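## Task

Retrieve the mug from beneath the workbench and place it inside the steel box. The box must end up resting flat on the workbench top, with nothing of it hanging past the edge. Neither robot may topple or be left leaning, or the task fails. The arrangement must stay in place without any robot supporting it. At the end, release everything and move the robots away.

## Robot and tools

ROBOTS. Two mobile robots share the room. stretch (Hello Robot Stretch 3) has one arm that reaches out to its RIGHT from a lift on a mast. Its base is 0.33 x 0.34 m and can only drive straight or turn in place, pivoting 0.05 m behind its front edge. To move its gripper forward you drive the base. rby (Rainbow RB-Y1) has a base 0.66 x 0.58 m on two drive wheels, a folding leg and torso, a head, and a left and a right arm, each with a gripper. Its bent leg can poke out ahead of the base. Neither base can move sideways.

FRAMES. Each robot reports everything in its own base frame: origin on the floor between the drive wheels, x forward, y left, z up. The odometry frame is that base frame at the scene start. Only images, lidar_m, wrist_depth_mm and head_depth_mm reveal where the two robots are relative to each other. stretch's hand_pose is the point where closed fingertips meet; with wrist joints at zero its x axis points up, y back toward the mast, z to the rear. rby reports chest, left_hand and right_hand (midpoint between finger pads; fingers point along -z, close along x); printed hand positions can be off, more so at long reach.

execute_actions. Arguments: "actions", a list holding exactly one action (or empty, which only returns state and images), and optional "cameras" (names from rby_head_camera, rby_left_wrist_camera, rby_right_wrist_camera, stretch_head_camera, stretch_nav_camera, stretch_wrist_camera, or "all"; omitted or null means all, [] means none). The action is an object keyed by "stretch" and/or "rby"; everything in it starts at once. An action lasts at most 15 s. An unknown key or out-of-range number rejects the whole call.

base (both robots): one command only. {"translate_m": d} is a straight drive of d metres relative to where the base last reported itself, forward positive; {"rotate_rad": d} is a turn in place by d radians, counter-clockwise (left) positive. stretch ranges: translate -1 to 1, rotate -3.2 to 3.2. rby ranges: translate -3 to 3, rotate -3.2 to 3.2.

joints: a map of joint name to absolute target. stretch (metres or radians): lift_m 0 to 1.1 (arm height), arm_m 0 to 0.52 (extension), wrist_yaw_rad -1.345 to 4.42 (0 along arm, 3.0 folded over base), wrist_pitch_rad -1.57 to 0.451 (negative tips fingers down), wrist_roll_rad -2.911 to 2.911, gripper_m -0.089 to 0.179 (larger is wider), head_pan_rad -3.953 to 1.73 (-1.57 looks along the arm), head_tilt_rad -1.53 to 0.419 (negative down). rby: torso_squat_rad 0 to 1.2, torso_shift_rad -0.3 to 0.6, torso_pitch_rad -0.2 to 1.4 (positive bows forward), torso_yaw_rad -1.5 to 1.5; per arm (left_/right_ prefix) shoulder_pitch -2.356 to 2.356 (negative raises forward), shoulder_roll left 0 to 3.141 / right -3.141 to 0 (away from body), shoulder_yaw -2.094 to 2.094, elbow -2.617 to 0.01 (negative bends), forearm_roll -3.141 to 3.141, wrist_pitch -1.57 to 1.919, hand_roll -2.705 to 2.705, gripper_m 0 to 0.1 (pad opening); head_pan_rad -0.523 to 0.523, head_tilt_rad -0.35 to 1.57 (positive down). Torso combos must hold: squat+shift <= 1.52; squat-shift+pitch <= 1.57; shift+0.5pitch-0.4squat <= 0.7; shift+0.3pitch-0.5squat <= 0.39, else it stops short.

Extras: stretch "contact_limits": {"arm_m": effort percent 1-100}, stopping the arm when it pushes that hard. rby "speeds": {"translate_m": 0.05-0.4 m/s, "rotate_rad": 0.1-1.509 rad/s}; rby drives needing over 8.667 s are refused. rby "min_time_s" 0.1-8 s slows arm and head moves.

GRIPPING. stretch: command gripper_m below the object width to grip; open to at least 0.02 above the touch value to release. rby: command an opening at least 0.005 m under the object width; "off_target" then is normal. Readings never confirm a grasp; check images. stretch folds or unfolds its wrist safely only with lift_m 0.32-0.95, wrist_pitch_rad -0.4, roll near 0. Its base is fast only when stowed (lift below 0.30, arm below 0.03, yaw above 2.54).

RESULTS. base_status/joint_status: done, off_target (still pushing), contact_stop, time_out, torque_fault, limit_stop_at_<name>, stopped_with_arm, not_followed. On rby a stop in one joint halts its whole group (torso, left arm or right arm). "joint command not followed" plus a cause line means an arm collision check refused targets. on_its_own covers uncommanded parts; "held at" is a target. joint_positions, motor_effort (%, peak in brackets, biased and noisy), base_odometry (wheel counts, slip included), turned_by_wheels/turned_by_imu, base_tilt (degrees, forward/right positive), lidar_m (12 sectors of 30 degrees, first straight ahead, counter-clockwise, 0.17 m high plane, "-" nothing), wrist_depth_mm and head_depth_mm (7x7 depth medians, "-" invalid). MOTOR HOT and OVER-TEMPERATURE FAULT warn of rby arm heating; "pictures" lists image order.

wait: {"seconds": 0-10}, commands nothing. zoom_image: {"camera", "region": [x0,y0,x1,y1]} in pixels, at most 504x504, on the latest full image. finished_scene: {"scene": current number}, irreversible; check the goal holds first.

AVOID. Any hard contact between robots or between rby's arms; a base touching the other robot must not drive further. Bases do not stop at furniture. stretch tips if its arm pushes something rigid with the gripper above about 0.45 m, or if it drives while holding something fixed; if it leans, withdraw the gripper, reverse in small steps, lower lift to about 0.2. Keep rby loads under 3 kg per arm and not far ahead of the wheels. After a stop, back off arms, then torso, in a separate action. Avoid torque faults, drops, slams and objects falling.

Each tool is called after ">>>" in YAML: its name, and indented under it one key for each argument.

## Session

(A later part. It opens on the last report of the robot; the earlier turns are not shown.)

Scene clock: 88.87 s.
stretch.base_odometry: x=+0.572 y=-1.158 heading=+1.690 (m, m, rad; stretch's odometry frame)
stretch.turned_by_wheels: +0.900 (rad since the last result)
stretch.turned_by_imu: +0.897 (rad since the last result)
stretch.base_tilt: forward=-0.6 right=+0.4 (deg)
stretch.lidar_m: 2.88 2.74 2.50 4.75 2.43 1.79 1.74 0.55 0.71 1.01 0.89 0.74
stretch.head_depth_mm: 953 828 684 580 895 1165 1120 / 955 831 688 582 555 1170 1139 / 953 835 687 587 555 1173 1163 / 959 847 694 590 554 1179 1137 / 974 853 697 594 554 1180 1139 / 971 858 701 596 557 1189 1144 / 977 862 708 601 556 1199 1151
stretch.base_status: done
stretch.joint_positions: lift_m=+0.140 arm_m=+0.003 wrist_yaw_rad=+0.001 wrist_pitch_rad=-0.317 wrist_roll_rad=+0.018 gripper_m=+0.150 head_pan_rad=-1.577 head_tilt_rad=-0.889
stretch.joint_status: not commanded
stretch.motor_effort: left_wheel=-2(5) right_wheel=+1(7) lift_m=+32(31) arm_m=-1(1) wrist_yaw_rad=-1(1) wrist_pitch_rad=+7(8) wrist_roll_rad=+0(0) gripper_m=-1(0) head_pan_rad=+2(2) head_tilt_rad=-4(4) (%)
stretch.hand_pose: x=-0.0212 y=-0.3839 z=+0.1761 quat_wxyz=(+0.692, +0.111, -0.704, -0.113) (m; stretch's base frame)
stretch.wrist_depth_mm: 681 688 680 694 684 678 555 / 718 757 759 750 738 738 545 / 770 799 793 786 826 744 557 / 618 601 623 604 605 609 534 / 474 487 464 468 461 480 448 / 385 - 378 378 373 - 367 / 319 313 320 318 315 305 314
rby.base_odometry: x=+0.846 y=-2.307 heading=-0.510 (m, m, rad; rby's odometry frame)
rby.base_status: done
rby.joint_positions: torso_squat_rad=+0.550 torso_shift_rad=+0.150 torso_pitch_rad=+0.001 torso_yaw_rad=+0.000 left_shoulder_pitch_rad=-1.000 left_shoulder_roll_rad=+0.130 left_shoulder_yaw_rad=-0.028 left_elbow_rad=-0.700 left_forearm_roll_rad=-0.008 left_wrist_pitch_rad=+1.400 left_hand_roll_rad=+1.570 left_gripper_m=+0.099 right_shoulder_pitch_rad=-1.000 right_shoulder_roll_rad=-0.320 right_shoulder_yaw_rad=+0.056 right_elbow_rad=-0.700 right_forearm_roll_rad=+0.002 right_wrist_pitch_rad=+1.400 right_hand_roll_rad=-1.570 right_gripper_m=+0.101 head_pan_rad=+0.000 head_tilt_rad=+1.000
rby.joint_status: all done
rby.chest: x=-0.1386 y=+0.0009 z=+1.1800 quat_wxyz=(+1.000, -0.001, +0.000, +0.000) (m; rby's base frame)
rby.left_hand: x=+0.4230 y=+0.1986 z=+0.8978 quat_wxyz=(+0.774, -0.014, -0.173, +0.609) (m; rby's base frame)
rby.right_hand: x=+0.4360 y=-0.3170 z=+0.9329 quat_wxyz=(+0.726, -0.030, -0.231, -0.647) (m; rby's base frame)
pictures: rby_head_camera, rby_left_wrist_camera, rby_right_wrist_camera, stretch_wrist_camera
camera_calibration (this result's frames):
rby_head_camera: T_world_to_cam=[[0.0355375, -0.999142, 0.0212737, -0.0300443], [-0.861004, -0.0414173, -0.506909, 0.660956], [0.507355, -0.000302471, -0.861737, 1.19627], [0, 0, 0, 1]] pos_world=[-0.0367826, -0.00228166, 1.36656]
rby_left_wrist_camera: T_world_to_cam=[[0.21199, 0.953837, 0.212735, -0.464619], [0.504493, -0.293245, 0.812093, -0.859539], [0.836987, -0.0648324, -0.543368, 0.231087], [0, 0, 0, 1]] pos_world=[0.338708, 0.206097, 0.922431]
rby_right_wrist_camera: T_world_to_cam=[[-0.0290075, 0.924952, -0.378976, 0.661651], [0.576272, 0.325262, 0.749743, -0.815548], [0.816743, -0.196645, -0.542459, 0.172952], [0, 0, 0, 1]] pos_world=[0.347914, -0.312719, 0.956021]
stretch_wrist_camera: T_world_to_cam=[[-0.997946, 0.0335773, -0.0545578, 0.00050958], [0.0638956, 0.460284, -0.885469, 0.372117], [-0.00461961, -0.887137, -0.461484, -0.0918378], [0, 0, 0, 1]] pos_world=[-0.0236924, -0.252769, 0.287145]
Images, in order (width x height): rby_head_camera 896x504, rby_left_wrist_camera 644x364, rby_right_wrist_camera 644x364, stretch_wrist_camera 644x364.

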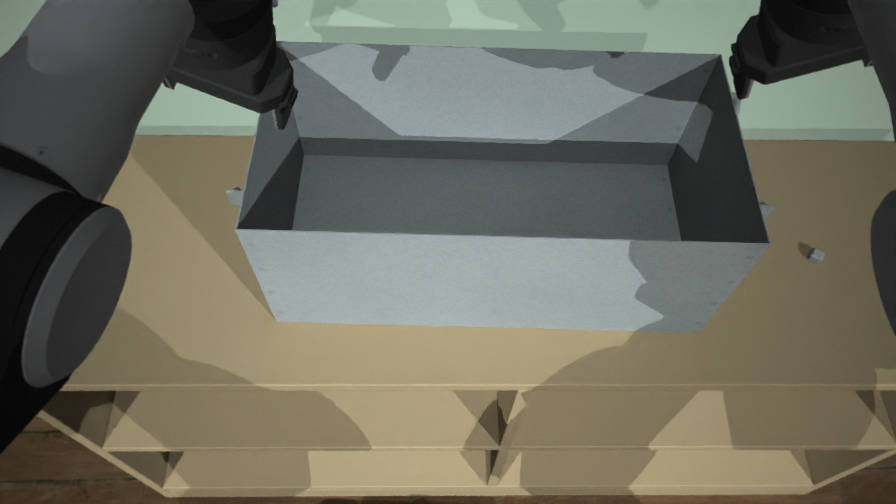

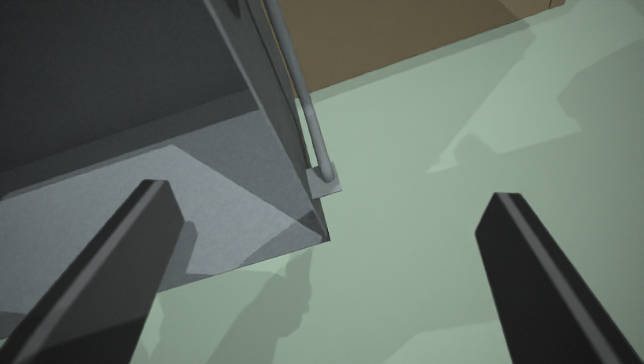

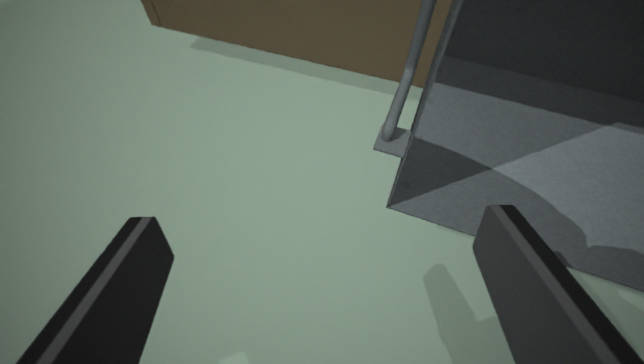

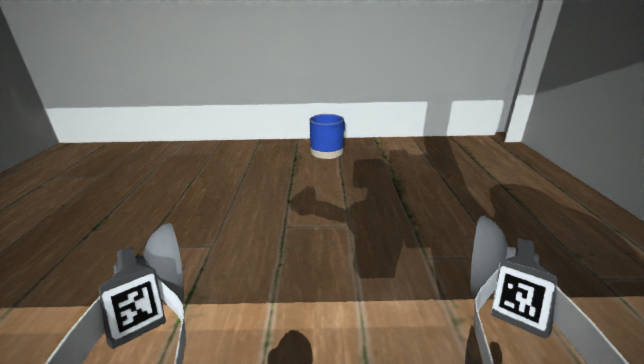

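>>> execute_actions:
  actions:
    - {"stretch":{"joints":{"arm_m":0.4,"lift_m":0.1}},"rby":{"joints":{"left_shoulder_roll_rad":0.23,"right_shoulder_roll_rad":-0.47,"left_forearm_roll_rad":0.28,"right_forearm_roll_rad":-0.5,"left_hand_roll_rad":1.75,"right_hand_roll_rad":-1.68,"right_shoulder_pitch_rad":-0.93}}}
  cameras: ["rby_head_camera","rby_left_wrist_camera","rby_right_wrist_camera","stretch_wrist_camera"]

Scene clock: 101.27 s.
stretch.base_odometry: x=+0.572 y=-1.158 heading=+1.690 (m, m, rad; stretch's odometry frame)
stretch.turned_by_wheels: +0.000 (rad since the last result)
stretch.turned_by_imu: -0.002 (rad since the last result)
stretch.base_tilt: forward=-0.5 right=+0.4 (deg)
stretch.lidar_m: 2.88 2.75 2.56 4.77 2.43 1.78 1.74 0.55 0.71 1.01 0.89 0.74
stretch.head_depth_mm: 955 825 682 582 891 1159 1126 / 950 833 685 584 554 1171 1141 / 956 837 691 587 553 887 1150 / 964 843 695 591 554 1178 1152 / 972 852 698 593 555 1182 1137 / 974 857 703 597 554 1186 1150 / 976 862 708 600 554 1194 1147
stretch.base_status: not commanded
stretch.joint_positions: lift_m=+0.100 arm_m=+0.400 wrist_yaw_rad=+0.001 wrist_pitch_rad=-0.318 wrist_roll_rad=+0.018 gripper_m=+0.150 head_pan_rad=-1.577 head_tilt_rad=-0.889
stretch.joint_status: all done
stretch.motor_effort: left_wheel=-2(2) right_wheel=+1(1) lift_m=+31(32) arm_m=+5(6) wrist_yaw_rad=+0(0) wrist_pitch_rad=+8(8) wrist_roll_rad=+0(0) gripper_m=-1(1) head_pan_rad=+3(2) head_tilt_rad=-4(4) (%)
stretch.hand_pose: x=-0.0213 y=-0.7804 z=+0.1359 quat_wxyz=(+0.692, +0.111, -0.704, -0.113) (m; stretch's base frame)
stretch.wrist_depth_mm: 322 323 327 326 327 327 327 / 352 351 348 350 350 349 356 / 373 368 378 376 383 383 387 / 411 410 412 395 415 418 423 / 407 420 396 315 387 407 387 / 327 - 324 315 321 - 317 / 283 263 270 268 269 261 266
rby.base_odometry: x=+0.846 y=-2.307 heading=-0.510 (m, m, rad; rby's odometry frame)
rby.base_status: not commanded
rby.joint_positions: torso_squat_rad=+0.550 torso_shift_rad=+0.150 torso_pitch_rad=+0.001 torso_yaw_rad=+0.000 left_shoulder_pitch_rad=-1.000 left_shoulder_roll_rad=+0.230 left_shoulder_yaw_rad=-0.028 left_elbow_rad=-0.700 left_forearm_roll_rad=+0.280 left_wrist_pitch_rad=+1.400 left_hand_roll_rad=+1.750 left_gripper_m=+0.099 right_shoulder_pitch_rad=-0.930 right_shoulder_roll_rad=-0.470 right_shoulder_yaw_rad=+0.056 right_elbow_rad=-0.700 right_forearm_roll_rad=-0.500 right_wrist_pitch_rad=+1.400 right_hand_roll_rad=-1.680 right_gripper_m=+0.101 head_pan_rad=+0.000 head_tilt_rad=+1.000
rby.joint_status: all done
rby.chest: x=-0.1387 y=+0.0009 z=+1.1800 quat_wxyz=(+1.000, -0.001, +0.000, +0.000) (m; rby's base frame)
rby.left_hand: x=+0.4239 y=+0.1990 z=+0.9036 quat_wxyz=(+0.691, -0.097, -0.085, +0.711) (m; rby's base frame)
rby.right_hand: x=+0.4125 y=-0.3134 z=+0.9083 quat_wxyz=(+0.650, +0.100, -0.071, -0.750) (m; rby's base frame)
pictures: rby_head_camera, rby_left_wrist_camera, rby_right_wrist_camera, stretch_wrist_camera
camera_calibration (this result's frames):
rby_head_camera: T_world_to_cam=[[0.0355256, -0.999142, 0.0212757, -0.0300444], [-0.86099, -0.041408, -0.506934, 0.660972], [0.50738, -0.000309029, -0.861722, 1.19627], [0, 0, 0, 1]] pos_world=[-0.0368069, -0.00227944, 1.36656]
rby_left_wrist_camera: T_world_to_cam=[[-0.0137541, 0.998099, -0.0600764, -0.133012], [0.538535, 0.0580178, 0.840604, -0.974702], [0.842491, -0.0207915, -0.538309, 0.217934], [0, 0, 0, 1]] pos_world=[0.339474, 0.19384, 0.928663]
rby_right_wrist_camera: T_world_to_cam=[[0.161741, 0.985472, 0.0518157, 0.197338], [0.611578, -0.141307, 0.778463, -0.971672], [0.774476, -0.0942198, -0.625548, 0.30444], [0, 0, 0, 1]] pos_world=[0.326555, -0.30309, 0.936628]
stretch_wrist_camera: T_world_to_cam=[[-0.997929, 0.0341127, -0.0545283, 0.0119286], [0.0641207, 0.461004, -0.885079, 0.519547], [-0.00505463, -0.886742, -0.462236, -0.461739], [0, 0, 0, 1]] pos_world=[-0.0237437, -0.649363, 0.247058]
Images, in order (width x height): rby_head_camera 896x504, rby_left_wrist_camera 644x364, rby_right_wrist_camera 644x364, stretch_wrist_camera 644x364.

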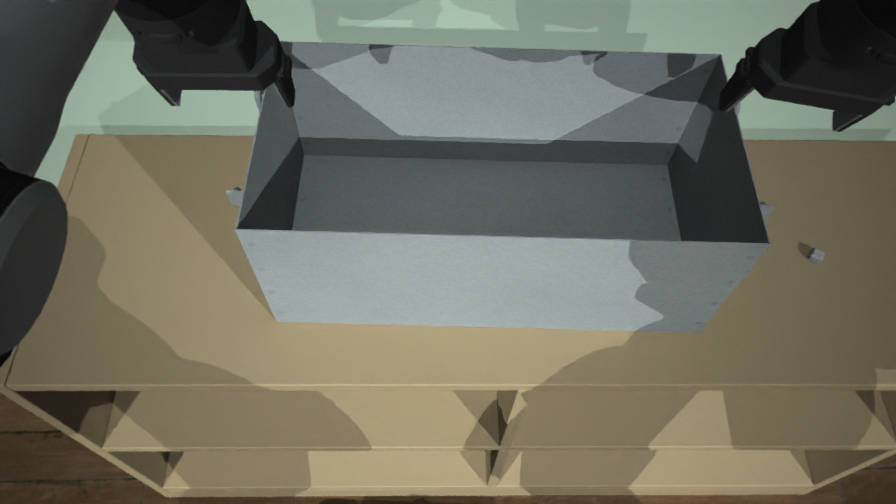

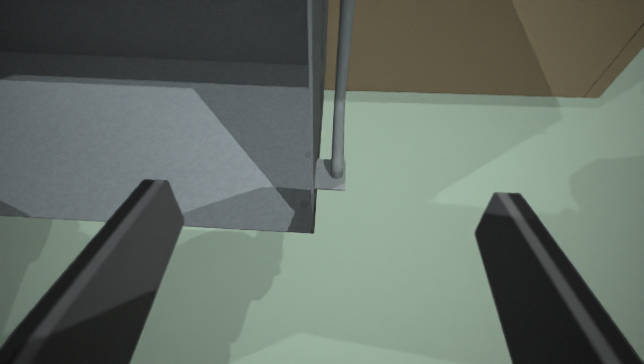

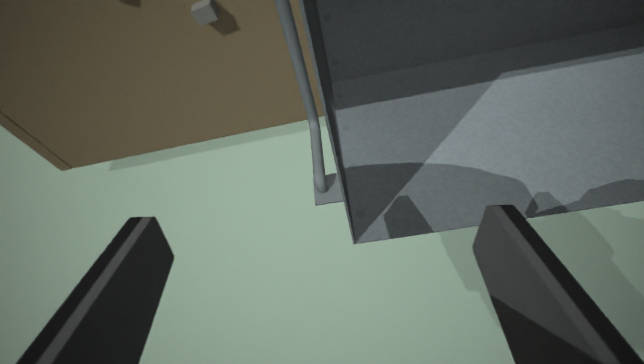

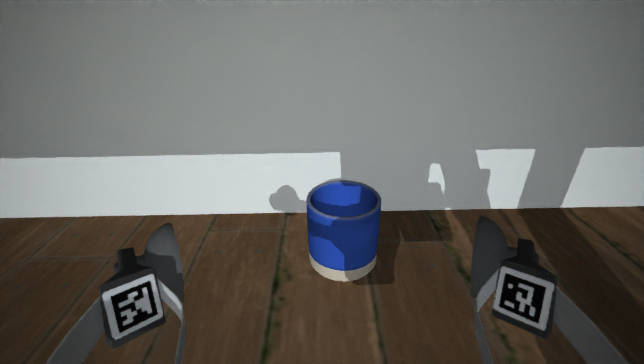

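>>> execute_actions:
  actions:
    - {"stretch":{"joints":{"lift_m":0.0,"wrist_pitch_rad":-0.17,"wrist_yaw_rad":-0.05}},"rby":{"joints":{"right_hand_roll_rad":-1.55,"torso_squat_rad":0.75}}}
  cameras: []

>>> execute_actions:
  actions:
    - {"stretch":{"joints":{"arm_m":0.52}},"rby":{"joints":{"torso_squat_rad":0.87}}}
  cameras: ["rby_head_camera","rby_left_wrist_camera","rby_right_wrist_camera","stretch_wrist_camera"]

Scene clock: 106.77 s.
stretch.base_odometry: x=+0.572 y=-1.158 heading=+1.690 (m, m, rad; stretch's odometry frame)
stretch.turned_by_wheels: +0.000 (rad since the last result)
stretch.turned_by_imu: -0.001 (rad since the last result)
stretch.base_tilt: forward=-0.6 right=+0.4 (deg)
stretch.lidar_m: 2.88 2.74 2.56 4.76 - 1.78 1.74 0.55 0.71 1.01 0.89 0.74
stretch.head_depth_mm: 954 829 683 581 893 1171 1118 / 954 832 686 582 554 1163 1147 / 958 840 691 587 556 889 1143 / 966 848 695 590 553 1177 1145 / 972 849 699 593 554 1184 1138 / 968 856 701 597 555 1190 1144 / 975 862 706 600 555 1194 1147
stretch.base_status: not commanded
stretch.joint_positions: lift_m=+0.001 arm_m=+0.400 wrist_yaw_rad=-0.048 wrist_pitch_rad=-0.193 wrist_roll_rad=+0.018 gripper_m=+0.150 head_pan_rad=-1.577 head_tilt_rad=-0.889
stretch.joint_status: all done
stretch.motor_effort: left_wheel=-2(2) right_wheel=+1(1) lift_m=+31(34) arm_m=+5(5) wrist_yaw_rad=-1(1) wrist_pitch_rad=+10(9) wrist_roll_rad=+0(0) gripper_m=+0(1) head_pan_rad=+1(1) head_tilt_rad=-4(4) (%)
stretch.hand_pose: x=-0.0333 y=-0.7912 z=+0.0667 quat_wxyz=(+0.696, +0.051, -0.711, -0.086) (m; stretch's base frame)
stretch.wrist_depth_mm: 316 322 325 329 328 339 346 / 330 337 343 346 351 355 364 / 352 358 362 367 373 378 390 / 373 382 383 263 392 400 403 / 316 333 312 278 304 318 299 / 244 - 238 238 237 - 232 / 200 189 195 193 192 184 189
rby.base_odometry: x=+0.846 y=-2.307 heading=-0.510 (m, m, rad; rby's odometry frame)
rby.base_status: not commanded
rby.joint_positions: torso_squat_rad=+0.750 torso_shift_rad=+0.150 torso_pitch_rad=+0.000 torso_yaw_rad=+0.000 left_shoulder_pitch_rad=-1.000 left_shoulder_roll_rad=+0.230 left_shoulder_yaw_rad=-0.028 left_elbow_rad=-0.700 left_forearm_roll_rad=+0.280 left_wrist_pitch_rad=+1.400 left_hand_roll_rad=+1.750 left_gripper_m=+0.099 right_shoulder_pitch_rad=-0.930 right_shoulder_roll_rad=-0.470 right_shoulder_yaw_rad=+0.056 right_elbow_rad=-0.700 right_forearm_roll_rad=-0.500 right_wrist_pitch_rad=+1.400 right_hand_roll_rad=-1.550 right_gripper_m=+0.101 head_pan_rad=+0.000 head_tilt_rad=+1.000
rby.joint_status: all done
rby.chest: x=-0.1513 y=+0.0008 z=+1.0964 quat_wxyz=(+1.000, -0.001, +0.000, +0.000) (m; rby's base frame)
rby.left_hand: x=+0.4112 y=+0.1990 z=+0.8200 quat_wxyz=(+0.691, -0.097, -0.085, +0.711) (m; rby's base frame)
rby.right_hand: x=+0.3999 y=-0.3135 z=+0.8247 quat_wxyz=(+0.697, +0.096, -0.078, -0.706) (m; rby's base frame)
pictures: none
No camera images: the call's "cameras" was empty. Leave "cameras" out to get every camera's image.

Scene clock: 108.90 s.
stretch.base_odometry: x=+0.572 y=-1.158 heading=+1.690 (m, m, rad; stretch's odometry frame)
stretch.turned_by_wheels: +0.000 (rad since the last result)
stretch.turned_by_imu: -0.001 (rad since the last result)
stretch.base_tilt: forward=-0.5 right=+0.4 (deg)
stretch.lidar_m: 2.88 2.74 2.56 4.76 - 1.78 1.74 0.55 0.71 1.01 0.89 0.74
stretch.head_depth_mm: 951 826 683 582 890 1161 1121 / 950 829 685 585 555 1166 1142 / 956 837 691 587 555 887 1150 / 960 846 696 590 553 1175 1153 / 971 849 701 593 555 1186 1142 / 974 858 703 595 556 1188 1147 / 973 863 708 598 555 1194 1150
stretch.base_status: not commanded
stretch.joint_positions: lift_m=+0.001 arm_m=+0.520 wrist_yaw_rad=-0.049 wrist_pitch_rad=-0.192 wrist_roll_rad=+0.018 gripper_m=+0.150 head_pan_rad=-1.577 head_tilt_rad=-0.889
stretch.joint_status: all done
stretch.motor_effort: left_wheel=-2(2) right_wheel=+2(2) lift_m=+31(31) arm_m=+5(9) wrist_yaw_rad=+0(1) wrist_pitch_rad=+10(10) wrist_roll_rad=+0(0) gripper_m=+0(0) head_pan_rad=+2(2) head_tilt_rad=-4(4) (%)
stretch.hand_pose: x=-0.0335 y=-0.9112 z=+0.0668 quat_wxyz=(+0.696, +0.050, -0.711, -0.086) (m; stretch's base frame)
stretch.wrist_depth_mm: 211 213 216 220 222 227 231 / 221 228 229 231 234 239 243 / 232 239 243 244 250 254 260 / 248 253 256 257 266 273 273 / 265 269 274 202 269 285 290 / 244 - 239 147 216 - 233 / 200 189 195 159 179 184 189
rby.base_odometry: x=+0.846 y=-2.307 heading=-0.510 (m, m, rad; rby's odometry frame)
rby.base_status: not commanded
rby.joint_positions: torso_squat_rad=+0.816 torso_shift_rad=+0.149 torso_pitch_rad=-0.003 torso_yaw_rad=+0.000 left_shoulder_pitch_rad=-1.005 left_shoulder_roll_rad=+0.232 left_shoulder_yaw_rad=-0.028 left_elbow_rad=-0.702 left_forearm_roll_rad=+0.280 left_wrist_pitch_rad=+1.400 left_hand_roll_rad=+1.750 left_gripper_m=+0.099 right_shoulder_pitch_rad=-0.930 right_shoulder_roll_rad=-0.470 right_shoulder_yaw_rad=+0.056 right_elbow_rad=-0.700 right_forearm_roll_rad=-0.500 right_wrist_pitch_rad=+1.400 right_hand_roll_rad=-1.550 right_gripper_m=+0.101 head_pan_rad=+0.000 head_tilt_rad=+1.000
rby.joint_status: torso_squat_rad contact_stop (moved +0.066 of +0.120)
rby.on_its_own: torso_squat_rad is held at +0.816, not at your +0.870, since a contact_stop
rby.chest: x=-0.1579 y=+0.0006 z=+1.0642 quat_wxyz=(+1.000, -0.001, -0.002, +0.000) (m; rby's base frame)
rby.left_hand: x=+0.4078 y=+0.1989 z=+0.7932 quat_wxyz=(+0.691, -0.101, -0.089, +0.711) (m; rby's base frame)
rby.right_hand: x=+0.3942 y=-0.3136 z=+0.7941 quat_wxyz=(+0.697, +0.097, -0.079, -0.706) (m; rby's base frame)
pictures: rby_head_camera, rby_left_wrist_camera, rby_right_wrist_camera, stretch_wrist_camera
camera_calibration (this result's frames):
rby_head_camera: T_world_to_cam=[[0.0355477, -0.999147, 0.0210377, -0.0268887], [-0.859207, -0.0413064, -0.509958, 0.589176], [0.510392, 0.0000521167, -0.859942, 1.10481], [0, 0, 0, 1]] pos_world=[-0.0567067, -0.00258659, 1.25109]
rby_left_wrist_camera: T_world_to_cam=[[-0.0125059, 0.998152, -0.0594732, -0.140711], [0.529539, 0.0570639, 0.846364, -0.873968], [0.848194, -0.0209088, -0.529274, 0.162601], [0, 0, 0, 1]] pos_world=[0.323123, 0.193723, 0.817387]
rby_right_wrist_camera: T_world_to_cam=[[0.036391, 0.999113, 0.0211865, 0.284356], [0.618037, -0.0391608, 0.785173, -0.847471], [0.785307, -0.0154792, -0.618913, 0.2624], [0, 0, 0, 1]] pos_world=[0.307356, -0.313229, 0.82179]
stretch_wrist_camera: T_world_to_cam=[[-0.995361, 0.0764024, -0.058472, 0.0393095], [0.0812855, 0.342703, -0.935921, 0.415705], [-0.0514681, -0.936332, -0.347323, -0.664088], [0, 0, 0, 1]] pos_world=[-0.028843, -0.767273, 0.160713]
Images, in order (width x height): rby_head_camera 896x504, rby_left_wrist_camera 644x364, rby_right_wrist_camera 644x364, stretch_wrist_camera 644x364.

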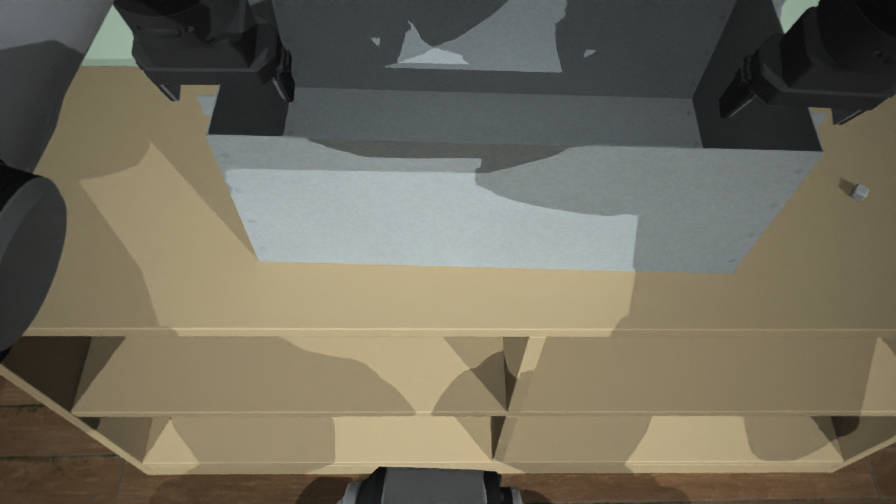

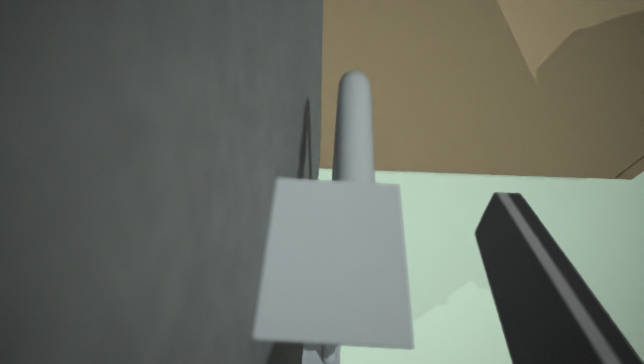

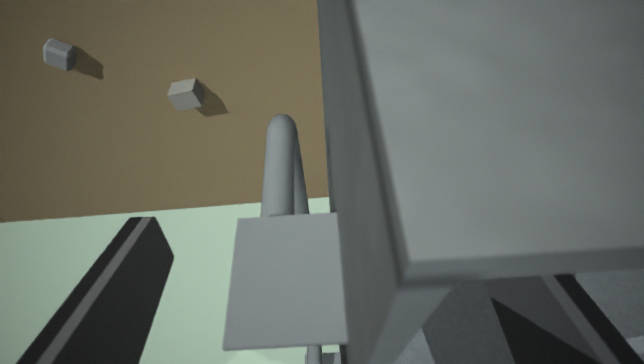

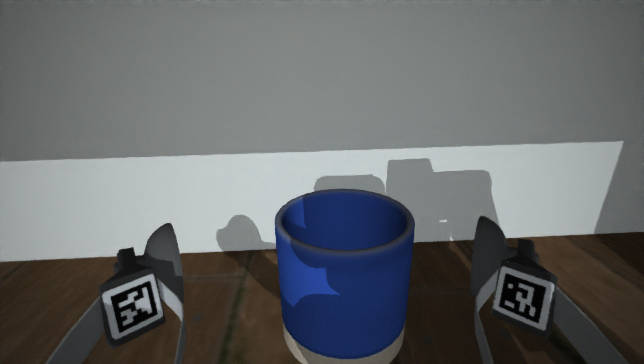

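>>> execute_actions:
  actions:
    - {"stretch":{"joints":{"gripper_m":0.03}},"rby":{"joints":{"torso_squat_rad":0.6}}}
  cameras: ["stretch_wrist_camera"]

>>> execute_actions:
  actions:
    - {"stretch":{"joints":{"lift_m":0.12}},"rby":{"base":{"translate_m":0.04},"joints":{"left_shoulder_pitch_rad":-1.0,"left_hand_roll_rad":-1.39,"right_hand_roll_rad":1.59}}}
  cameras: ["stretch_wrist_camera"]

>>> execute_actions:
  actions:
    - {"rby":{"joints":{"torso_squat_rad":0.86}}}
  cameras: ["rby_head_camera","rby_left_wrist_camera","rby_right_wrist_camera"]

Scene clock: 119.37 s.
stretch.base_odometry: x=+0.572 y=-1.158 heading=+1.690 (m, m, rad; stretch's odometry frame)
stretch.turned_by_wheels: +0.000 (rad since the last result)
stretch.turned_by_imu: -0.001 (rad since the last result)
stretch.base_tilt: forward=-0.6 right=+0.4 (deg)
stretch.lidar_m: 2.88 2.74 2.56 4.76 - 1.79 1.73 0.55 0.71 1.01 0.89 0.73
stretch.head_depth_mm: 953 827 683 580 888 1168 1126 / 955 833 685 583 554 1170 1140 / 954 839 690 588 554 885 1146 / 965 844 696 590 553 1182 1157 / 971 848 700 593 554 1186 1136 / 973 857 703 597 553 1184 1143 / 978 862 707 599 555 1198 1146
stretch.base_status: not commanded
stretch.joint_positions: lift_m=+0.001 arm_m=+0.520 wrist_yaw_rad=-0.052 wrist_pitch_rad=-0.194 wrist_roll_rad=+0.018 gripper_m=+0.031 head_pan_rad=-1.577 head_tilt_rad=-0.889
stretch.joint_status: all done
stretch.motor_effort: left_wheel=-2(3) right_wheel=+4(4) lift_m=+31(32) arm_m=+5(6) wrist_yaw_rad=+2(2) wrist_pitch_rad=+11(11) wrist_roll_rad=+0(0) gripper_m=-14(89) head_pan_rad=+2(1) head_tilt_rad=-4(4) (%)
stretch.hand_pose: x=-0.0344 y=-0.9110 z=+0.0664 quat_wxyz=(+0.696, +0.049, -0.711, -0.088) (m; stretch's base frame)
stretch.wrist_depth_mm: 211 215 216 220 223 228 229 / 221 225 228 233 235 240 244 / 236 238 242 247 251 255 260 / 249 253 257 257 266 271 277 / 266 269 269 205 278 283 288 / 242 240 - 148 162 233 231 / 196 194 190 161 185 190 190
rby.base_odometry: x=+0.846 y=-2.307 heading=-0.510 (m, m, rad; rby's odometry frame)
rby.base_status: not commanded
rby.joint_positions: torso_squat_rad=+0.600 torso_shift_rad=+0.149 torso_pitch_rad=-0.002 torso_yaw_rad=+0.000 left_shoulder_pitch_rad=-1.000 left_shoulder_roll_rad=+0.230 left_shoulder_yaw_rad=-0.028 left_elbow_rad=-0.700 left_forearm_roll_rad=+0.280 left_wrist_pitch_rad=+1.400 left_hand_roll_rad=+1.750 left_gripper_m=+0.099 right_shoulder_pitch_rad=-0.930 right_shoulder_roll_rad=-0.470 right_shoulder_yaw_rad=+0.056 right_elbow_rad=-0.700 right_forearm_roll_rad=-0.500 right_wrist_pitch_rad=+1.400 right_hand_roll_rad=-1.550 right_gripper_m=+0.101 head_pan_rad=+0.000 head_tilt_rad=+1.000
rby.joint_status: all done
rby.chest: x=-0.1426 y=+0.0008 z=+1.1612 quat_wxyz=(+1.000, -0.001, -0.001, +0.000) (m; rby's base frame)
rby.left_hand: x=+0.4206 y=+0.1992 z=+0.8863 quat_wxyz=(+0.690, -0.098, -0.086, +0.711) (m; rby's base frame)
rby.right_hand: x=+0.4091 y=-0.3134 z=+0.8905 quat_wxyz=(+0.697, +0.096, -0.078, -0.706) (m; rby's base frame)
pictures: stretch_wrist_camera
camera_calibration (this result's frames):
stretch_wrist_camera: T_world_to_cam=[[-0.995072, 0.0801087, -0.0584239, 0.041772], [0.0826055, 0.343922, -0.935358, 0.416463], [-0.054837, -0.935575, -0.348845, -0.663447], [0, 0, 0, 1]] pos_world=[-0.0292173, -0.767281, 0.160542]
Images, in order (width x height): stretch_wrist_camera 644x364.

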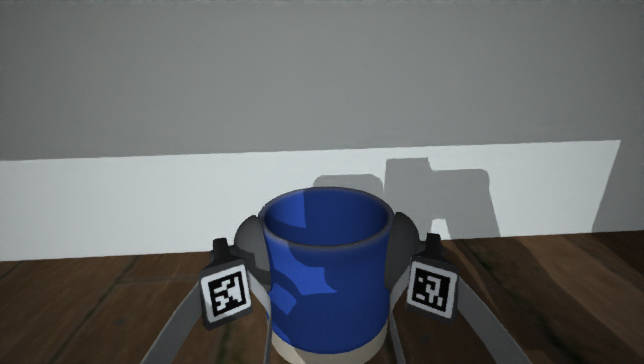

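Scene clock: 122.03 s.
stretch.base_odometry: x=+0.572 y=-1.158 heading=+1.690 (m, m, rad; stretch's odometry frame)
stretch.turned_by_wheels: +0.000 (rad since the last result)
stretch.turned_by_imu: -0.001 (rad since the last result)
stretch.base_tilt: forward=-0.5 right=+0.5 (deg)
stretch.lidar_m: 2.88 2.62 2.58 4.74 2.43 1.78 1.73 0.55 0.71 0.88 0.89 0.74
stretch.head_depth_mm: 948 823 680 578 894 1169 1122 / 952 833 686 585 553 1174 1139 / 955 839 692 587 553 884 1142 / 963 843 697 590 555 1183 1157 / 970 853 700 592 556 1183 1139 / 976 859 702 596 555 1189 1144 / 977 864 709 599 553 1190 1151
stretch.base_status: not commanded
stretch.joint_positions: lift_m=+0.120 arm_m=+0.520 wrist_yaw_rad=-0.052 wrist_pitch_rad=-0.213 wrist_roll_rad=+0.018 gripper_m=+0.031 head_pan_rad=-1.577 head_tilt_rad=-0.889
stretch.joint_status: all done
stretch.motor_effort: left_wheel=-2(3) right_wheel=+2(3) lift_m=+43(46) arm_m=+5(6) wrist_yaw_rad=+2(2) wrist_pitch_rad=+19(21) wrist_roll_rad=+0(0) gripper_m=-15(15) head_pan_rad=+2(2) head_tilt_rad=-4(4) (%)
stretch.hand_pose: x=-0.0343 y=-0.9096 z=+0.1807 quat_wxyz=(+0.695, +0.056, -0.711, -0.094) (m; stretch's base frame)
stretch.wrist_depth_mm: 209 213 214 220 223 225 231 / 222 225 229 232 235 239 245 / 235 238 243 247 252 258 260 / 249 255 258 258 267 275 280 / 268 275 274 200 283 295 301 / 284 290 - 148 160 315 325 / 307 305 319 159 314 326 323
rby.base_odometry: x=+0.881 y=-2.327 heading=-0.510 (m, m, rad; rby's odometry frame)
rby.base_status: done
rby.joint_positions: torso_squat_rad=+0.600 torso_shift_rad=+0.149 torso_pitch_rad=-0.002 torso_yaw_rad=+0.000 left_shoulder_pitch_rad=-1.000 left_shoulder_roll_rad=+0.230 left_shoulder_yaw_rad=-0.028 left_elbow_rad=-0.700 left_forearm_roll_rad=+0.280 left_wrist_pitch_rad=+1.400 left_hand_roll_rad=-1.390 left_gripper_m=+0.099 right_shoulder_pitch_rad=-0.930 right_shoulder_roll_rad=-0.470 right_shoulder_yaw_rad=+0.056 right_elbow_rad=-0.700 right_forearm_roll_rad=-0.500 right_wrist_pitch_rad=+1.400 right_hand_roll_rad=+1.590 right_gripper_m=+0.101 head_pan_rad=+0.000 head_tilt_rad=+1.000
rby.joint_status: all done
rby.chest: x=-0.1426 y=+0.0008 z=+1.1612 quat_wxyz=(+1.000, -0.001, -0.001, +0.000) (m; rby's base frame)
rby.left_hand: x=+0.4206 y=+0.1992 z=+0.8862 quat_wxyz=(+0.712, +0.086, -0.098, -0.690) (m; rby's base frame)
rby.right_hand: x=+0.4091 y=-0.3134 z=+0.8906 quat_wxyz=(+0.707, -0.078, -0.096, +0.696) (m; rby's base frame)
pictures: stretch_wrist_camera
camera_calibration (this result's frames):
stretch_wrist_camera: T_world_to_cam=[[-0.995044, 0.0808513, -0.0578862, 0.0490804], [0.0834076, 0.361695, -0.928558, 0.537849], [-0.054138, -0.928784, -0.366646, -0.612809], [0, 0, 0, 1]] pos_world=[-0.0291998, -0.767673, 0.277581]
Images, in order (width x height): stretch_wrist_camera 644x364.

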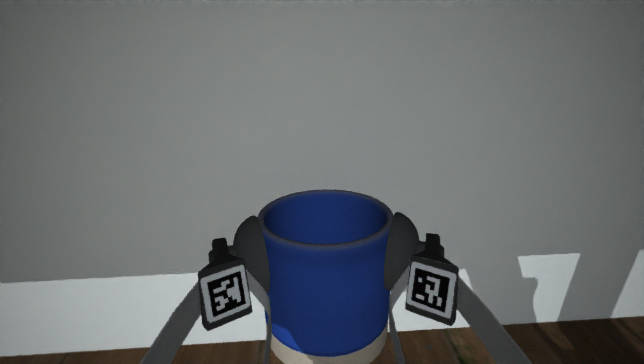

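Scene clock: 123.77 s.
stretch.base_odometry: x=+0.572 y=-1.158 heading=+1.690 (m, m, rad; stretch's odometry frame)
stretch.turned_by_wheels: +0.000 (rad since the last result)
stretch.turned_by_imu: +0.000 (rad since the last result)
stretch.base_tilt: forward=-0.5 right=+0.4 (deg)
stretch.lidar_m: 2.88 2.62 2.59 4.75 2.43 1.78 1.74 0.55 0.71 0.88 0.89 0.74
stretch.head_depth_mm: 950 825 680 580 896 1165 1126 / 953 834 688 584 554 1177 1145 / 953 837 690 587 554 885 1149 / 962 846 694 591 554 1183 1151 / 972 849 700 593 554 1186 1138 / 972 860 703 596 554 1194 1147 / 970 860 709 599 555 1184 1152
stretch.base_status: not commanded
stretch.joint_positions: lift_m=+0.120 arm_m=+0.520 wrist_yaw_rad=-0.052 wrist_pitch_rad=-0.213 wrist_roll_rad=+0.018 gripper_m=+0.031 head_pan_rad=-1.577 head_tilt_rad=-0.889
stretch.joint_status: not commanded
stretch.motor_effort: left_wheel=-2(3) right_wheel=+3(2) lift_m=+43(44) arm_m=+5(6) wrist_yaw_rad=+2(2) wrist_pitch_rad=+19(20) wrist_roll_rad=+0(0) gripper_m=-15(14) head_pan_rad=+2(2) head_tilt_rad=-4(4) (%)
stretch.hand_pose: x=-0.0343 y=-0.9096 z=+0.1807 quat_wxyz=(+0.695, +0.056, -0.711, -0.094) (m; stretch's base frame)
stretch.wrist_depth_mm: 210 212 214 218 220 227 229 / 223 225 227 231 237 240 245 / 236 240 243 245 252 254 261 / 250 254 258 257 269 274 277 / 268 271 273 201 282 296 300 / 287 290 - 148 159 316 328 / 308 312 320 159 317 323 328
rby.base_odometry: x=+0.881 y=-2.327 heading=-0.510 (m, m, rad; rby's odometry frame)
rby.base_status: not commanded
rby.joint_positions: torso_squat_rad=+0.821 torso_shift_rad=+0.148 torso_pitch_rad=-0.006 torso_yaw_rad=+0.000 left_shoulder_pitch_rad=-1.005 left_shoulder_roll_rad=+0.232 left_shoulder_yaw_rad=-0.027 left_elbow_rad=-0.703 left_forearm_roll_rad=+0.280 left_wrist_pitch_rad=+1.400 left_hand_roll_rad=-1.390 left_gripper_m=+0.099 right_shoulder_pitch_rad=-0.930 right_shoulder_roll_rad=-0.470 right_shoulder_yaw_rad=+0.056 right_elbow_rad=-0.700 right_forearm_roll_rad=-0.500 right_wrist_pitch_rad=+1.400 right_hand_roll_rad=+1.590 right_gripper_m=+0.101 head_pan_rad=+0.000 head_tilt_rad=+1.000
rby.joint_status: torso_squat_rad contact_stop (moved +0.221 of +0.260)
rby.on_its_own: torso_squat_rad is held at +0.820, not at your +0.860, since a contact_stop
rby.chest: x=-0.1596 y=+0.0006 z=+1.0620 quat_wxyz=(+1.000, -0.001, -0.003, +0.000) (m; rby's base frame)
rby.left_hand: x=+0.4072 y=+0.1990 z=+0.7931 quat_wxyz=(+0.711, +0.091, -0.102, -0.690) (m; rby's base frame)
rby.right_hand: x=+0.3933 y=-0.3135 z=+0.7935 quat_wxyz=(+0.707, -0.080, -0.098, +0.696) (m; rby's base frame)
pictures: rby_head_camera, rby_left_wrist_camera, rby_right_wrist_camera
camera_calibration (this result's frames):
rby_head_camera: T_world_to_cam=[[0.0356093, -0.999143, 0.0210882, -0.0268504], [-0.857782, -0.0413849, -0.512345, 0.589367], [0.512779, 0.000155172, -0.858521, 1.10267], [0, 0, 0, 1]] pos_world=[-0.0589196, -0.00260758, 1.24919]
rby_left_wrist_camera: T_world_to_cam=[[0.0367512, -0.999112, -0.0206281, 0.205783], [-0.891327, -0.0421063, 0.451402, 0.037961], [-0.45187, 0.00179681, -0.892082, 0.975654], [0, 0, 0, 1]] pos_world=[0.467142, 0.205445, 0.857473]
rby_right_wrist_camera: T_world_to_cam=[[-0.0317176, -0.99848, -0.0450769, -0.262526], [-0.919662, 0.0114924, 0.392542, 0.0858013], [-0.391427, 0.053906, -0.918629, 0.985095], [0, 0, 0, 1]] pos_world=[0.456174, -0.316215, 0.859422]
Images, in order (width x height): rby_head_camera 896x504, rby_left_wrist_camera 644x364, rby_right_wrist_camera 644x364.

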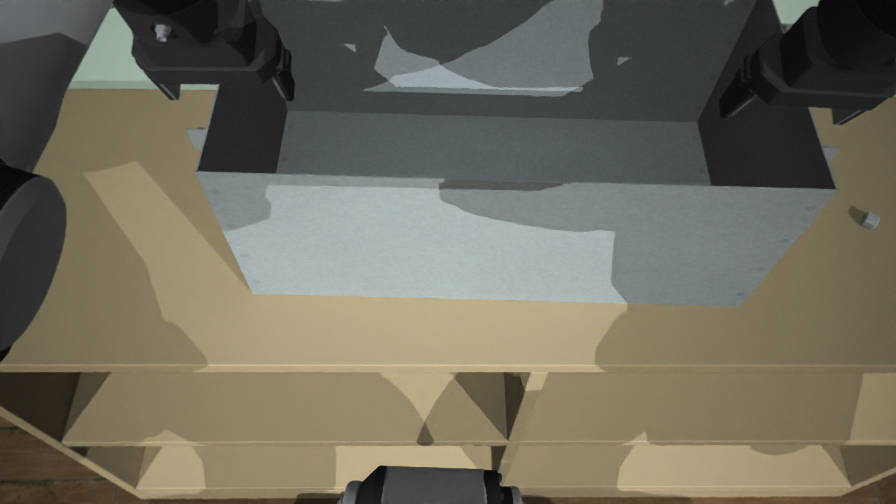

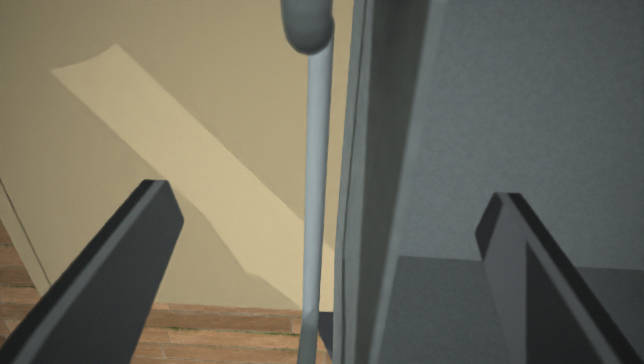

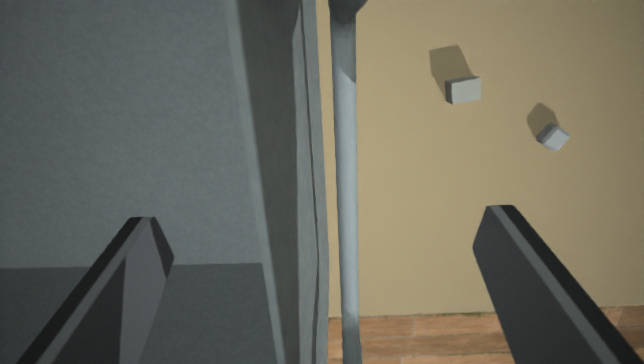

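>>> execute_actions:
  actions:
    - {"stretch":{"joints":{"arm_m":0.0,"wrist_pitch_rad":-0.1}},"rby":{"joints":{"torso_squat_rad":0.79,"left_shoulder_pitch_rad":-1.005,"left_shoulder_roll_rad":0.21,"right_shoulder_roll_rad":-0.45}}}
  cameras: []

>>> execute_actions:
  actions:
    - {"stretch":{"base":{"rotate_rad":-0.6}},"rby":{"joints":{"left_gripper_m":0,"right_gripper_m":0}}}
  cameras: ["rby_left_wrist_camera","rby_right_wrist_camera","stretch_nav_camera"]

>>> execute_actions:
  actions:
    - {"rby":{"joints":{"torso_squat_rad":0.65}}}
  cameras: ["rby_head_camera"]

Scene clock: 135.23 s.
stretch.base_odometry: x=+0.572 y=-1.158 heading=+1.690 (m, m, rad; stretch's odometry frame)
stretch.turned_by_wheels: +0.000 (rad since the last result)
stretch.turned_by_imu: -0.002 (rad since the last result)
stretch.base_tilt: forward=-0.5 right=+0.4 (deg)
stretch.lidar_m: 2.87 2.62 2.53 4.76 2.43 1.79 1.74 0.55 0.71 0.37 0.89 0.74
stretch.head_depth_mm: 955 827 682 580 895 1162 1121 / 954 833 688 583 553 1168 1140 / 957 839 691 586 554 1133 1155 / 963 846 694 590 556 1178 1151 / 974 853 699 594 556 1183 1140 / 972 855 701 595 557 1183 1140 / 973 865 709 599 556 1195 1152
stretch.base_status: not commanded
stretch.joint_positions: lift_m=+0.120 arm_m=+0.003 wrist_yaw_rad=-0.051 wrist_pitch_rad=-0.148 wrist_roll_rad=+0.018 gripper_m=+0.031 head_pan_rad=-1.577 head_tilt_rad=-0.889
stretch.joint_status: all done
joint sent to its limit — the command would take stretch.arm_m past its lower limit, so that joint was sent only as far as its limit.
stretch.motor_effort: left_wheel=-2(2) right_wheel=+2(2) lift_m=+44(43) arm_m=-7(8) wrist_yaw_rad=+1(2) wrist_pitch_rad=+22(24) wrist_roll_rad=+0(0) gripper_m=-14(15) head_pan_rad=+2(2) head_tilt_rad=-4(4) (%)
stretch.hand_pose: x=-0.0341 y=-0.3979 z=+0.1969 quat_wxyz=(+0.698, +0.034, -0.712, -0.071) (m; stretch's base frame)
stretch.wrist_depth_mm: 659 677 698 701 699 671 509 / 693 710 732 729 747 710 514 / 720 744 759 767 779 743 515 / 766 791 804 790 804 724 515 / 620 615 610 200 583 591 521 / 461 461 - 148 161 446 443 / 373 365 358 157 348 355 355
rby.base_odometry: x=+0.881 y=-2.327 heading=-0.510 (m, m, rad; rby's odometry frame)
rby.base_status: not commanded
rby.joint_positions: torso_squat_rad=+0.790 torso_shift_rad=+0.148 torso_pitch_rad=-0.004 torso_yaw_rad=+0.000 left_shoulder_pitch_rad=-1.005 left_shoulder_roll_rad=+0.210 left_shoulder_yaw_rad=-0.027 left_elbow_rad=-0.700 left_forearm_roll_rad=+0.280 left_wrist_pitch_rad=+1.400 left_hand_roll_rad=-1.390 left_gripper_m=+0.099 right_shoulder_pitch_rad=-0.930 right_shoulder_roll_rad=-0.450 right_shoulder_yaw_rad=+0.056 right_elbow_rad=-0.700 right_forearm_roll_rad=-0.500 right_wrist_pitch_rad=+1.400 right_hand_roll_rad=+1.590 right_gripper_m=+0.101 head_pan_rad=+0.000 head_tilt_rad=+1.000
rby.joint_status: all done
rby.chest: x=-0.1566 y=+0.0008 z=+1.0772 quat_wxyz=(+1.000, -0.001, -0.002, +0.000) (m; rby's base frame)
rby.left_hand: x=+0.4066 y=+0.1856 z=+0.8036 quat_wxyz=(+0.706, +0.082, -0.103, -0.695) (m; rby's base frame)
rby.right_hand: x=+0.3953 y=-0.3009 z=+0.8040 quat_wxyz=(+0.702, -0.073, -0.100, +0.701) (m; rby's base frame)
pictures: none
No camera images: the call's "cameras" was empty. Leave "cameras" out to get every camera's image.

Scene clock: 137.13 s.
stretch.base_odometry: x=+0.572 y=-1.158 heading=+1.090 (m, m, rad; stretch's odometry frame)
stretch.turned_by_wheels: -0.600 (rad since the last result)
stretch.turned_by_imu: -0.599 (rad since the last result)
stretch.base_tilt: forward=-0.5 right=+0.4 (deg)
stretch.lidar_m: 0.74 1.14 2.65 2.52 4.79 2.65 1.83 1.73 0.55 0.37 1.01 0.97
stretch.head_depth_mm: 1491 1811 685 1569 1417 1248 1122 / 1374 1592 686 869 1187 1265 1151 / 1263 1340 693 615 986 1240 1164 / 1185 847 697 589 938 1209 1146 / 1065 853 698 593 905 888 1137 / 1018 857 705 596 537 865 1120 / 975 866 708 600 520 839 1086
stretch.base_status: done
stretch.joint_positions: lift_m=+0.120 arm_m=+0.003 wrist_yaw_rad=-0.051 wrist_pitch_rad=-0.148 wrist_roll_rad=+0.018 gripper_m=+0.031 head_pan_rad=-1.577 head_tilt_rad=-0.889
stretch.joint_status: not commanded
stretch.motor_effort: left_wheel=+0(4) right_wheel=-2(7) lift_m=+43(43) arm_m=-7(7) wrist_yaw_rad=+1(1) wrist_pitch_rad=+21(22) wrist_roll_rad=+0(0) gripper_m=-14(15) head_pan_rad=+2(2) head_tilt_rad=-4(4) (%)
stretch.hand_pose: x=-0.0341 y=-0.3979 z=+0.1969 quat_wxyz=(+0.698, +0.034, -0.712, -0.071) (m; stretch's base frame)
stretch.wrist_depth_mm: 583 648 674 502 372 300 - / 603 696 758 511 381 316 - / 630 699 793 550 392 334 - / 653 742 824 523 407 354 866 / 621 611 606 200 378 523 583 / 466 467 - 149 159 420 437 / 371 368 360 159 322 359 350
rby.base_odometry: x=+0.881 y=-2.327 heading=-0.510 (m, m, rad; rby's odometry frame)
rby.base_status: not commanded
rby.joint_positions: torso_squat_rad=+0.790 torso_shift_rad=+0.148 torso_pitch_rad=-0.004 torso_yaw_rad=+0.000 left_shoulder_pitch_rad=-1.004 left_shoulder_roll_rad=+0.214 left_shoulder_yaw_rad=-0.027 left_elbow_rad=-0.700 left_forearm_roll_rad=+0.278 left_wrist_pitch_rad=+1.400 left_hand_roll_rad=-1.390 left_gripper_m=+0.002 right_shoulder_pitch_rad=-0.928 right_shoulder_roll_rad=-0.455 right_shoulder_yaw_rad=+0.056 right_elbow_rad=-0.699 right_forearm_roll_rad=-0.498 right_wrist_pitch_rad=+1.400 right_hand_roll_rad=+1.590 right_gripper_m=+0.003 head_pan_rad=+0.000 head_tilt_rad=+1.000
rby.joint_status: all done
rby.chest: x=-0.1566 y=+0.0007 z=+1.0772 quat_wxyz=(+1.000, -0.001, -0.002, +0.000) (m; rby's base frame)
rby.left_hand: x=+0.4067 y=+0.1887 z=+0.8034 quat_wxyz=(+0.707, +0.084, -0.102, -0.694) (m; rby's base frame)
rby.right_hand: x=+0.3947 y=-0.3051 z=+0.8039 quat_wxyz=(+0.704, -0.074, -0.098, +0.700) (m; rby's base frame)
pictures: rby_left_wrist_camera, rby_right_wrist_camera, stretch_nav_camera (sideways: a quarter turn counterclockwise sets it upright)
camera_calibration (this result's frames):
rby_left_wrist_camera: T_world_to_cam=[[0.0236176, -0.999631, -0.013396, 0.19527], [-0.886893, -0.0271342, 0.461178, 0.0199692], [-0.461372, 0.000988878, -0.887206, 0.984676], [0, 0, 0, 1]] pos_world=[0.4674, 0.194766, 0.867017]
rby_right_wrist_camera: T_world_to_cam=[[-0.022107, -0.998441, -0.0512447, -0.252479], [-0.916645, -0.000218662, 0.399701, 0.0724346], [-0.39909, 0.0558094, -0.915212, 0.995591], [0, 0, 0, 1]] pos_world=[0.458145, -0.307633, 0.869286]
stretch_nav_camera: T_world_to_cam=[[0.00461036, -0.770065, 0.637949, -0.785246], [-0.999961, 0.00128534, 0.00877809, 0.0494027], [-0.00757968, -0.637965, -0.770028, 0.96485], [0, 0, 0, 1]] pos_world=[0.0603343, 0.0107867, 1.24348]
Images, in order (width x height): rby_left_wrist_camera 644x364, rby_right_wrist_camera 644x364, stretch_nav_camera 672x504.

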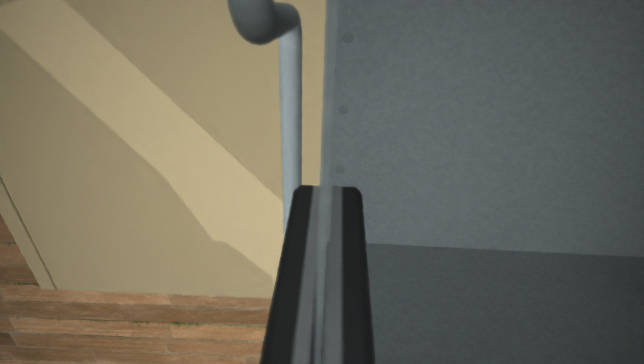

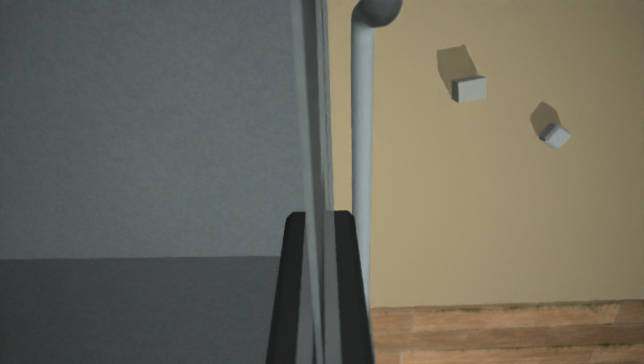

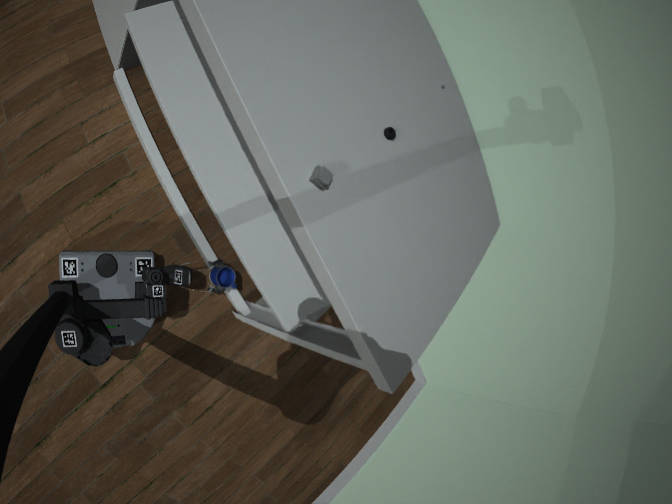

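Scene clock: 138.43 s.
stretch.base_odometry: x=+0.572 y=-1.158 heading=+1.090 (m, m, rad; stretch's odometry frame)
stretch.turned_by_wheels: +0.000 (rad since the last result)
stretch.turned_by_imu: +0.000 (rad since the last result)
stretch.base_tilt: forward=-0.5 right=+0.4 (deg)
stretch.lidar_m: 0.73 1.14 2.66 2.53 4.78 2.64 1.83 1.74 0.55 0.37 1.01 0.97
stretch.head_depth_mm: 1492 1817 683 1557 1413 1256 1127 / 1365 1605 686 873 1189 1254 1150 / 1264 1342 690 613 987 1253 1164 / 1181 848 696 588 941 1217 1142 / 1063 853 699 593 905 898 1141 / 1010 857 703 595 537 868 1115 / 972 863 709 599 519 840 1083
stretch.base_status: not commanded
stretch.joint_positions: lift_m=+0.120 arm_m=+0.003 wrist_yaw_rad=-0.051 wrist_pitch_rad=-0.148 wrist_roll_rad=+0.018 gripper_m=+0.031 head_pan_rad=-1.577 head_tilt_rad=-0.889
stretch.joint_status: not commanded
stretch.motor_effort: left_wheel=+0(0) right_wheel=-2(2) lift_m=+43(43) arm_m=-7(7) wrist_yaw_rad=+1(1) wrist_pitch_rad=+22(22) wrist_roll_rad=+0(0) gripper_m=-14(15) head_pan_rad=+2(2) head_tilt_rad=-4(4) (%)
stretch.hand_pose: x=-0.0341 y=-0.3979 z=+0.1969 quat_wxyz=(+0.698, +0.034, -0.712, -0.071) (m; stretch's base frame)
stretch.wrist_depth_mm: 577 661 662 488 367 301 - / 619 698 751 522 381 321 - / 617 732 790 551 399 340 - / 648 750 833 521 415 359 837 / 629 607 605 201 377 514 573 / 460 462 - 148 159 423 433 / 372 367 361 158 324 355 360
rby.base_odometry: x=+0.881 y=-2.327 heading=-0.510 (m, m, rad; rby's odometry frame)
rby.base_status: not commanded
rby.joint_positions: torso_squat_rad=+0.650 torso_shift_rad=+0.148 torso_pitch_rad=-0.004 torso_yaw_rad=+0.000 left_shoulder_pitch_rad=-1.005 left_shoulder_roll_rad=+0.210 left_shoulder_yaw_rad=-0.028 left_elbow_rad=-0.700 left_forearm_roll_rad=+0.280 left_wrist_pitch_rad=+1.400 left_hand_roll_rad=-1.390 left_gripper_m=+0.000 right_shoulder_pitch_rad=-0.930 right_shoulder_roll_rad=-0.450 right_shoulder_yaw_rad=+0.056 right_elbow_rad=-0.700 right_forearm_roll_rad=-0.500 right_wrist_pitch_rad=+1.400 right_hand_roll_rad=+1.590 right_gripper_m=+0.001 head_pan_rad=+0.000 head_tilt_rad=+1.000
rby.joint_status: all done
rby.chest: x=-0.1470 y=+0.0009 z=+1.1411 quat_wxyz=(+1.000, -0.001, -0.002, +0.000) (m; rby's base frame)
rby.left_hand: x=+0.4159 y=+0.1857 z=+0.8670 quat_wxyz=(+0.706, +0.082, -0.103, -0.695) (m; rby's base frame)
rby.right_hand: x=+0.4048 y=-0.3012 z=+0.8678 quat_wxyz=(+0.702, -0.073, -0.100, +0.701) (m; rby's base frame)
pictures: rby_head_camera
camera_calibration (this result's frames):
rby_head_camera: T_world_to_cam=[[0.0356047, -0.999136, 0.0214483, -0.0291319], [-0.858578, -0.0415653, -0.510995, 0.639014], [0.511445, -0.000221229, -0.859316, 1.16484], [0, 0, 0, 1]] pos_world=[-0.0460693, -0.00228825, 1.32812]
Images, in order (width x height): rby_head_camera 896x504.

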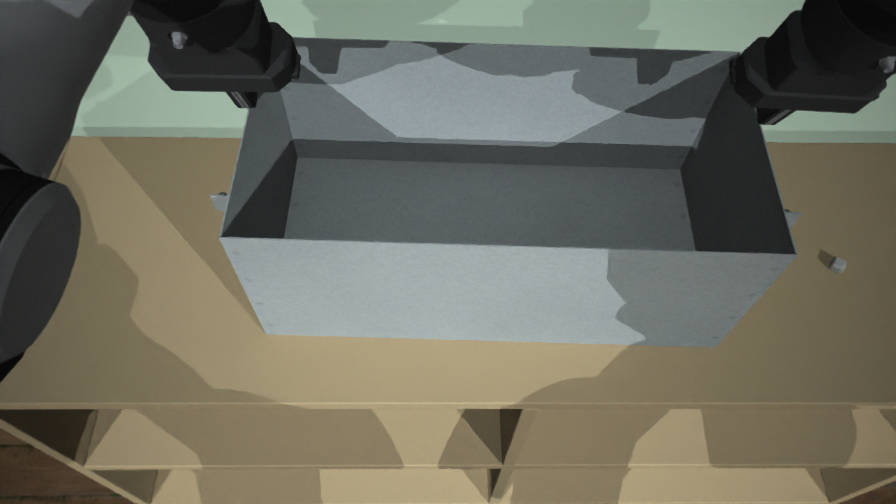

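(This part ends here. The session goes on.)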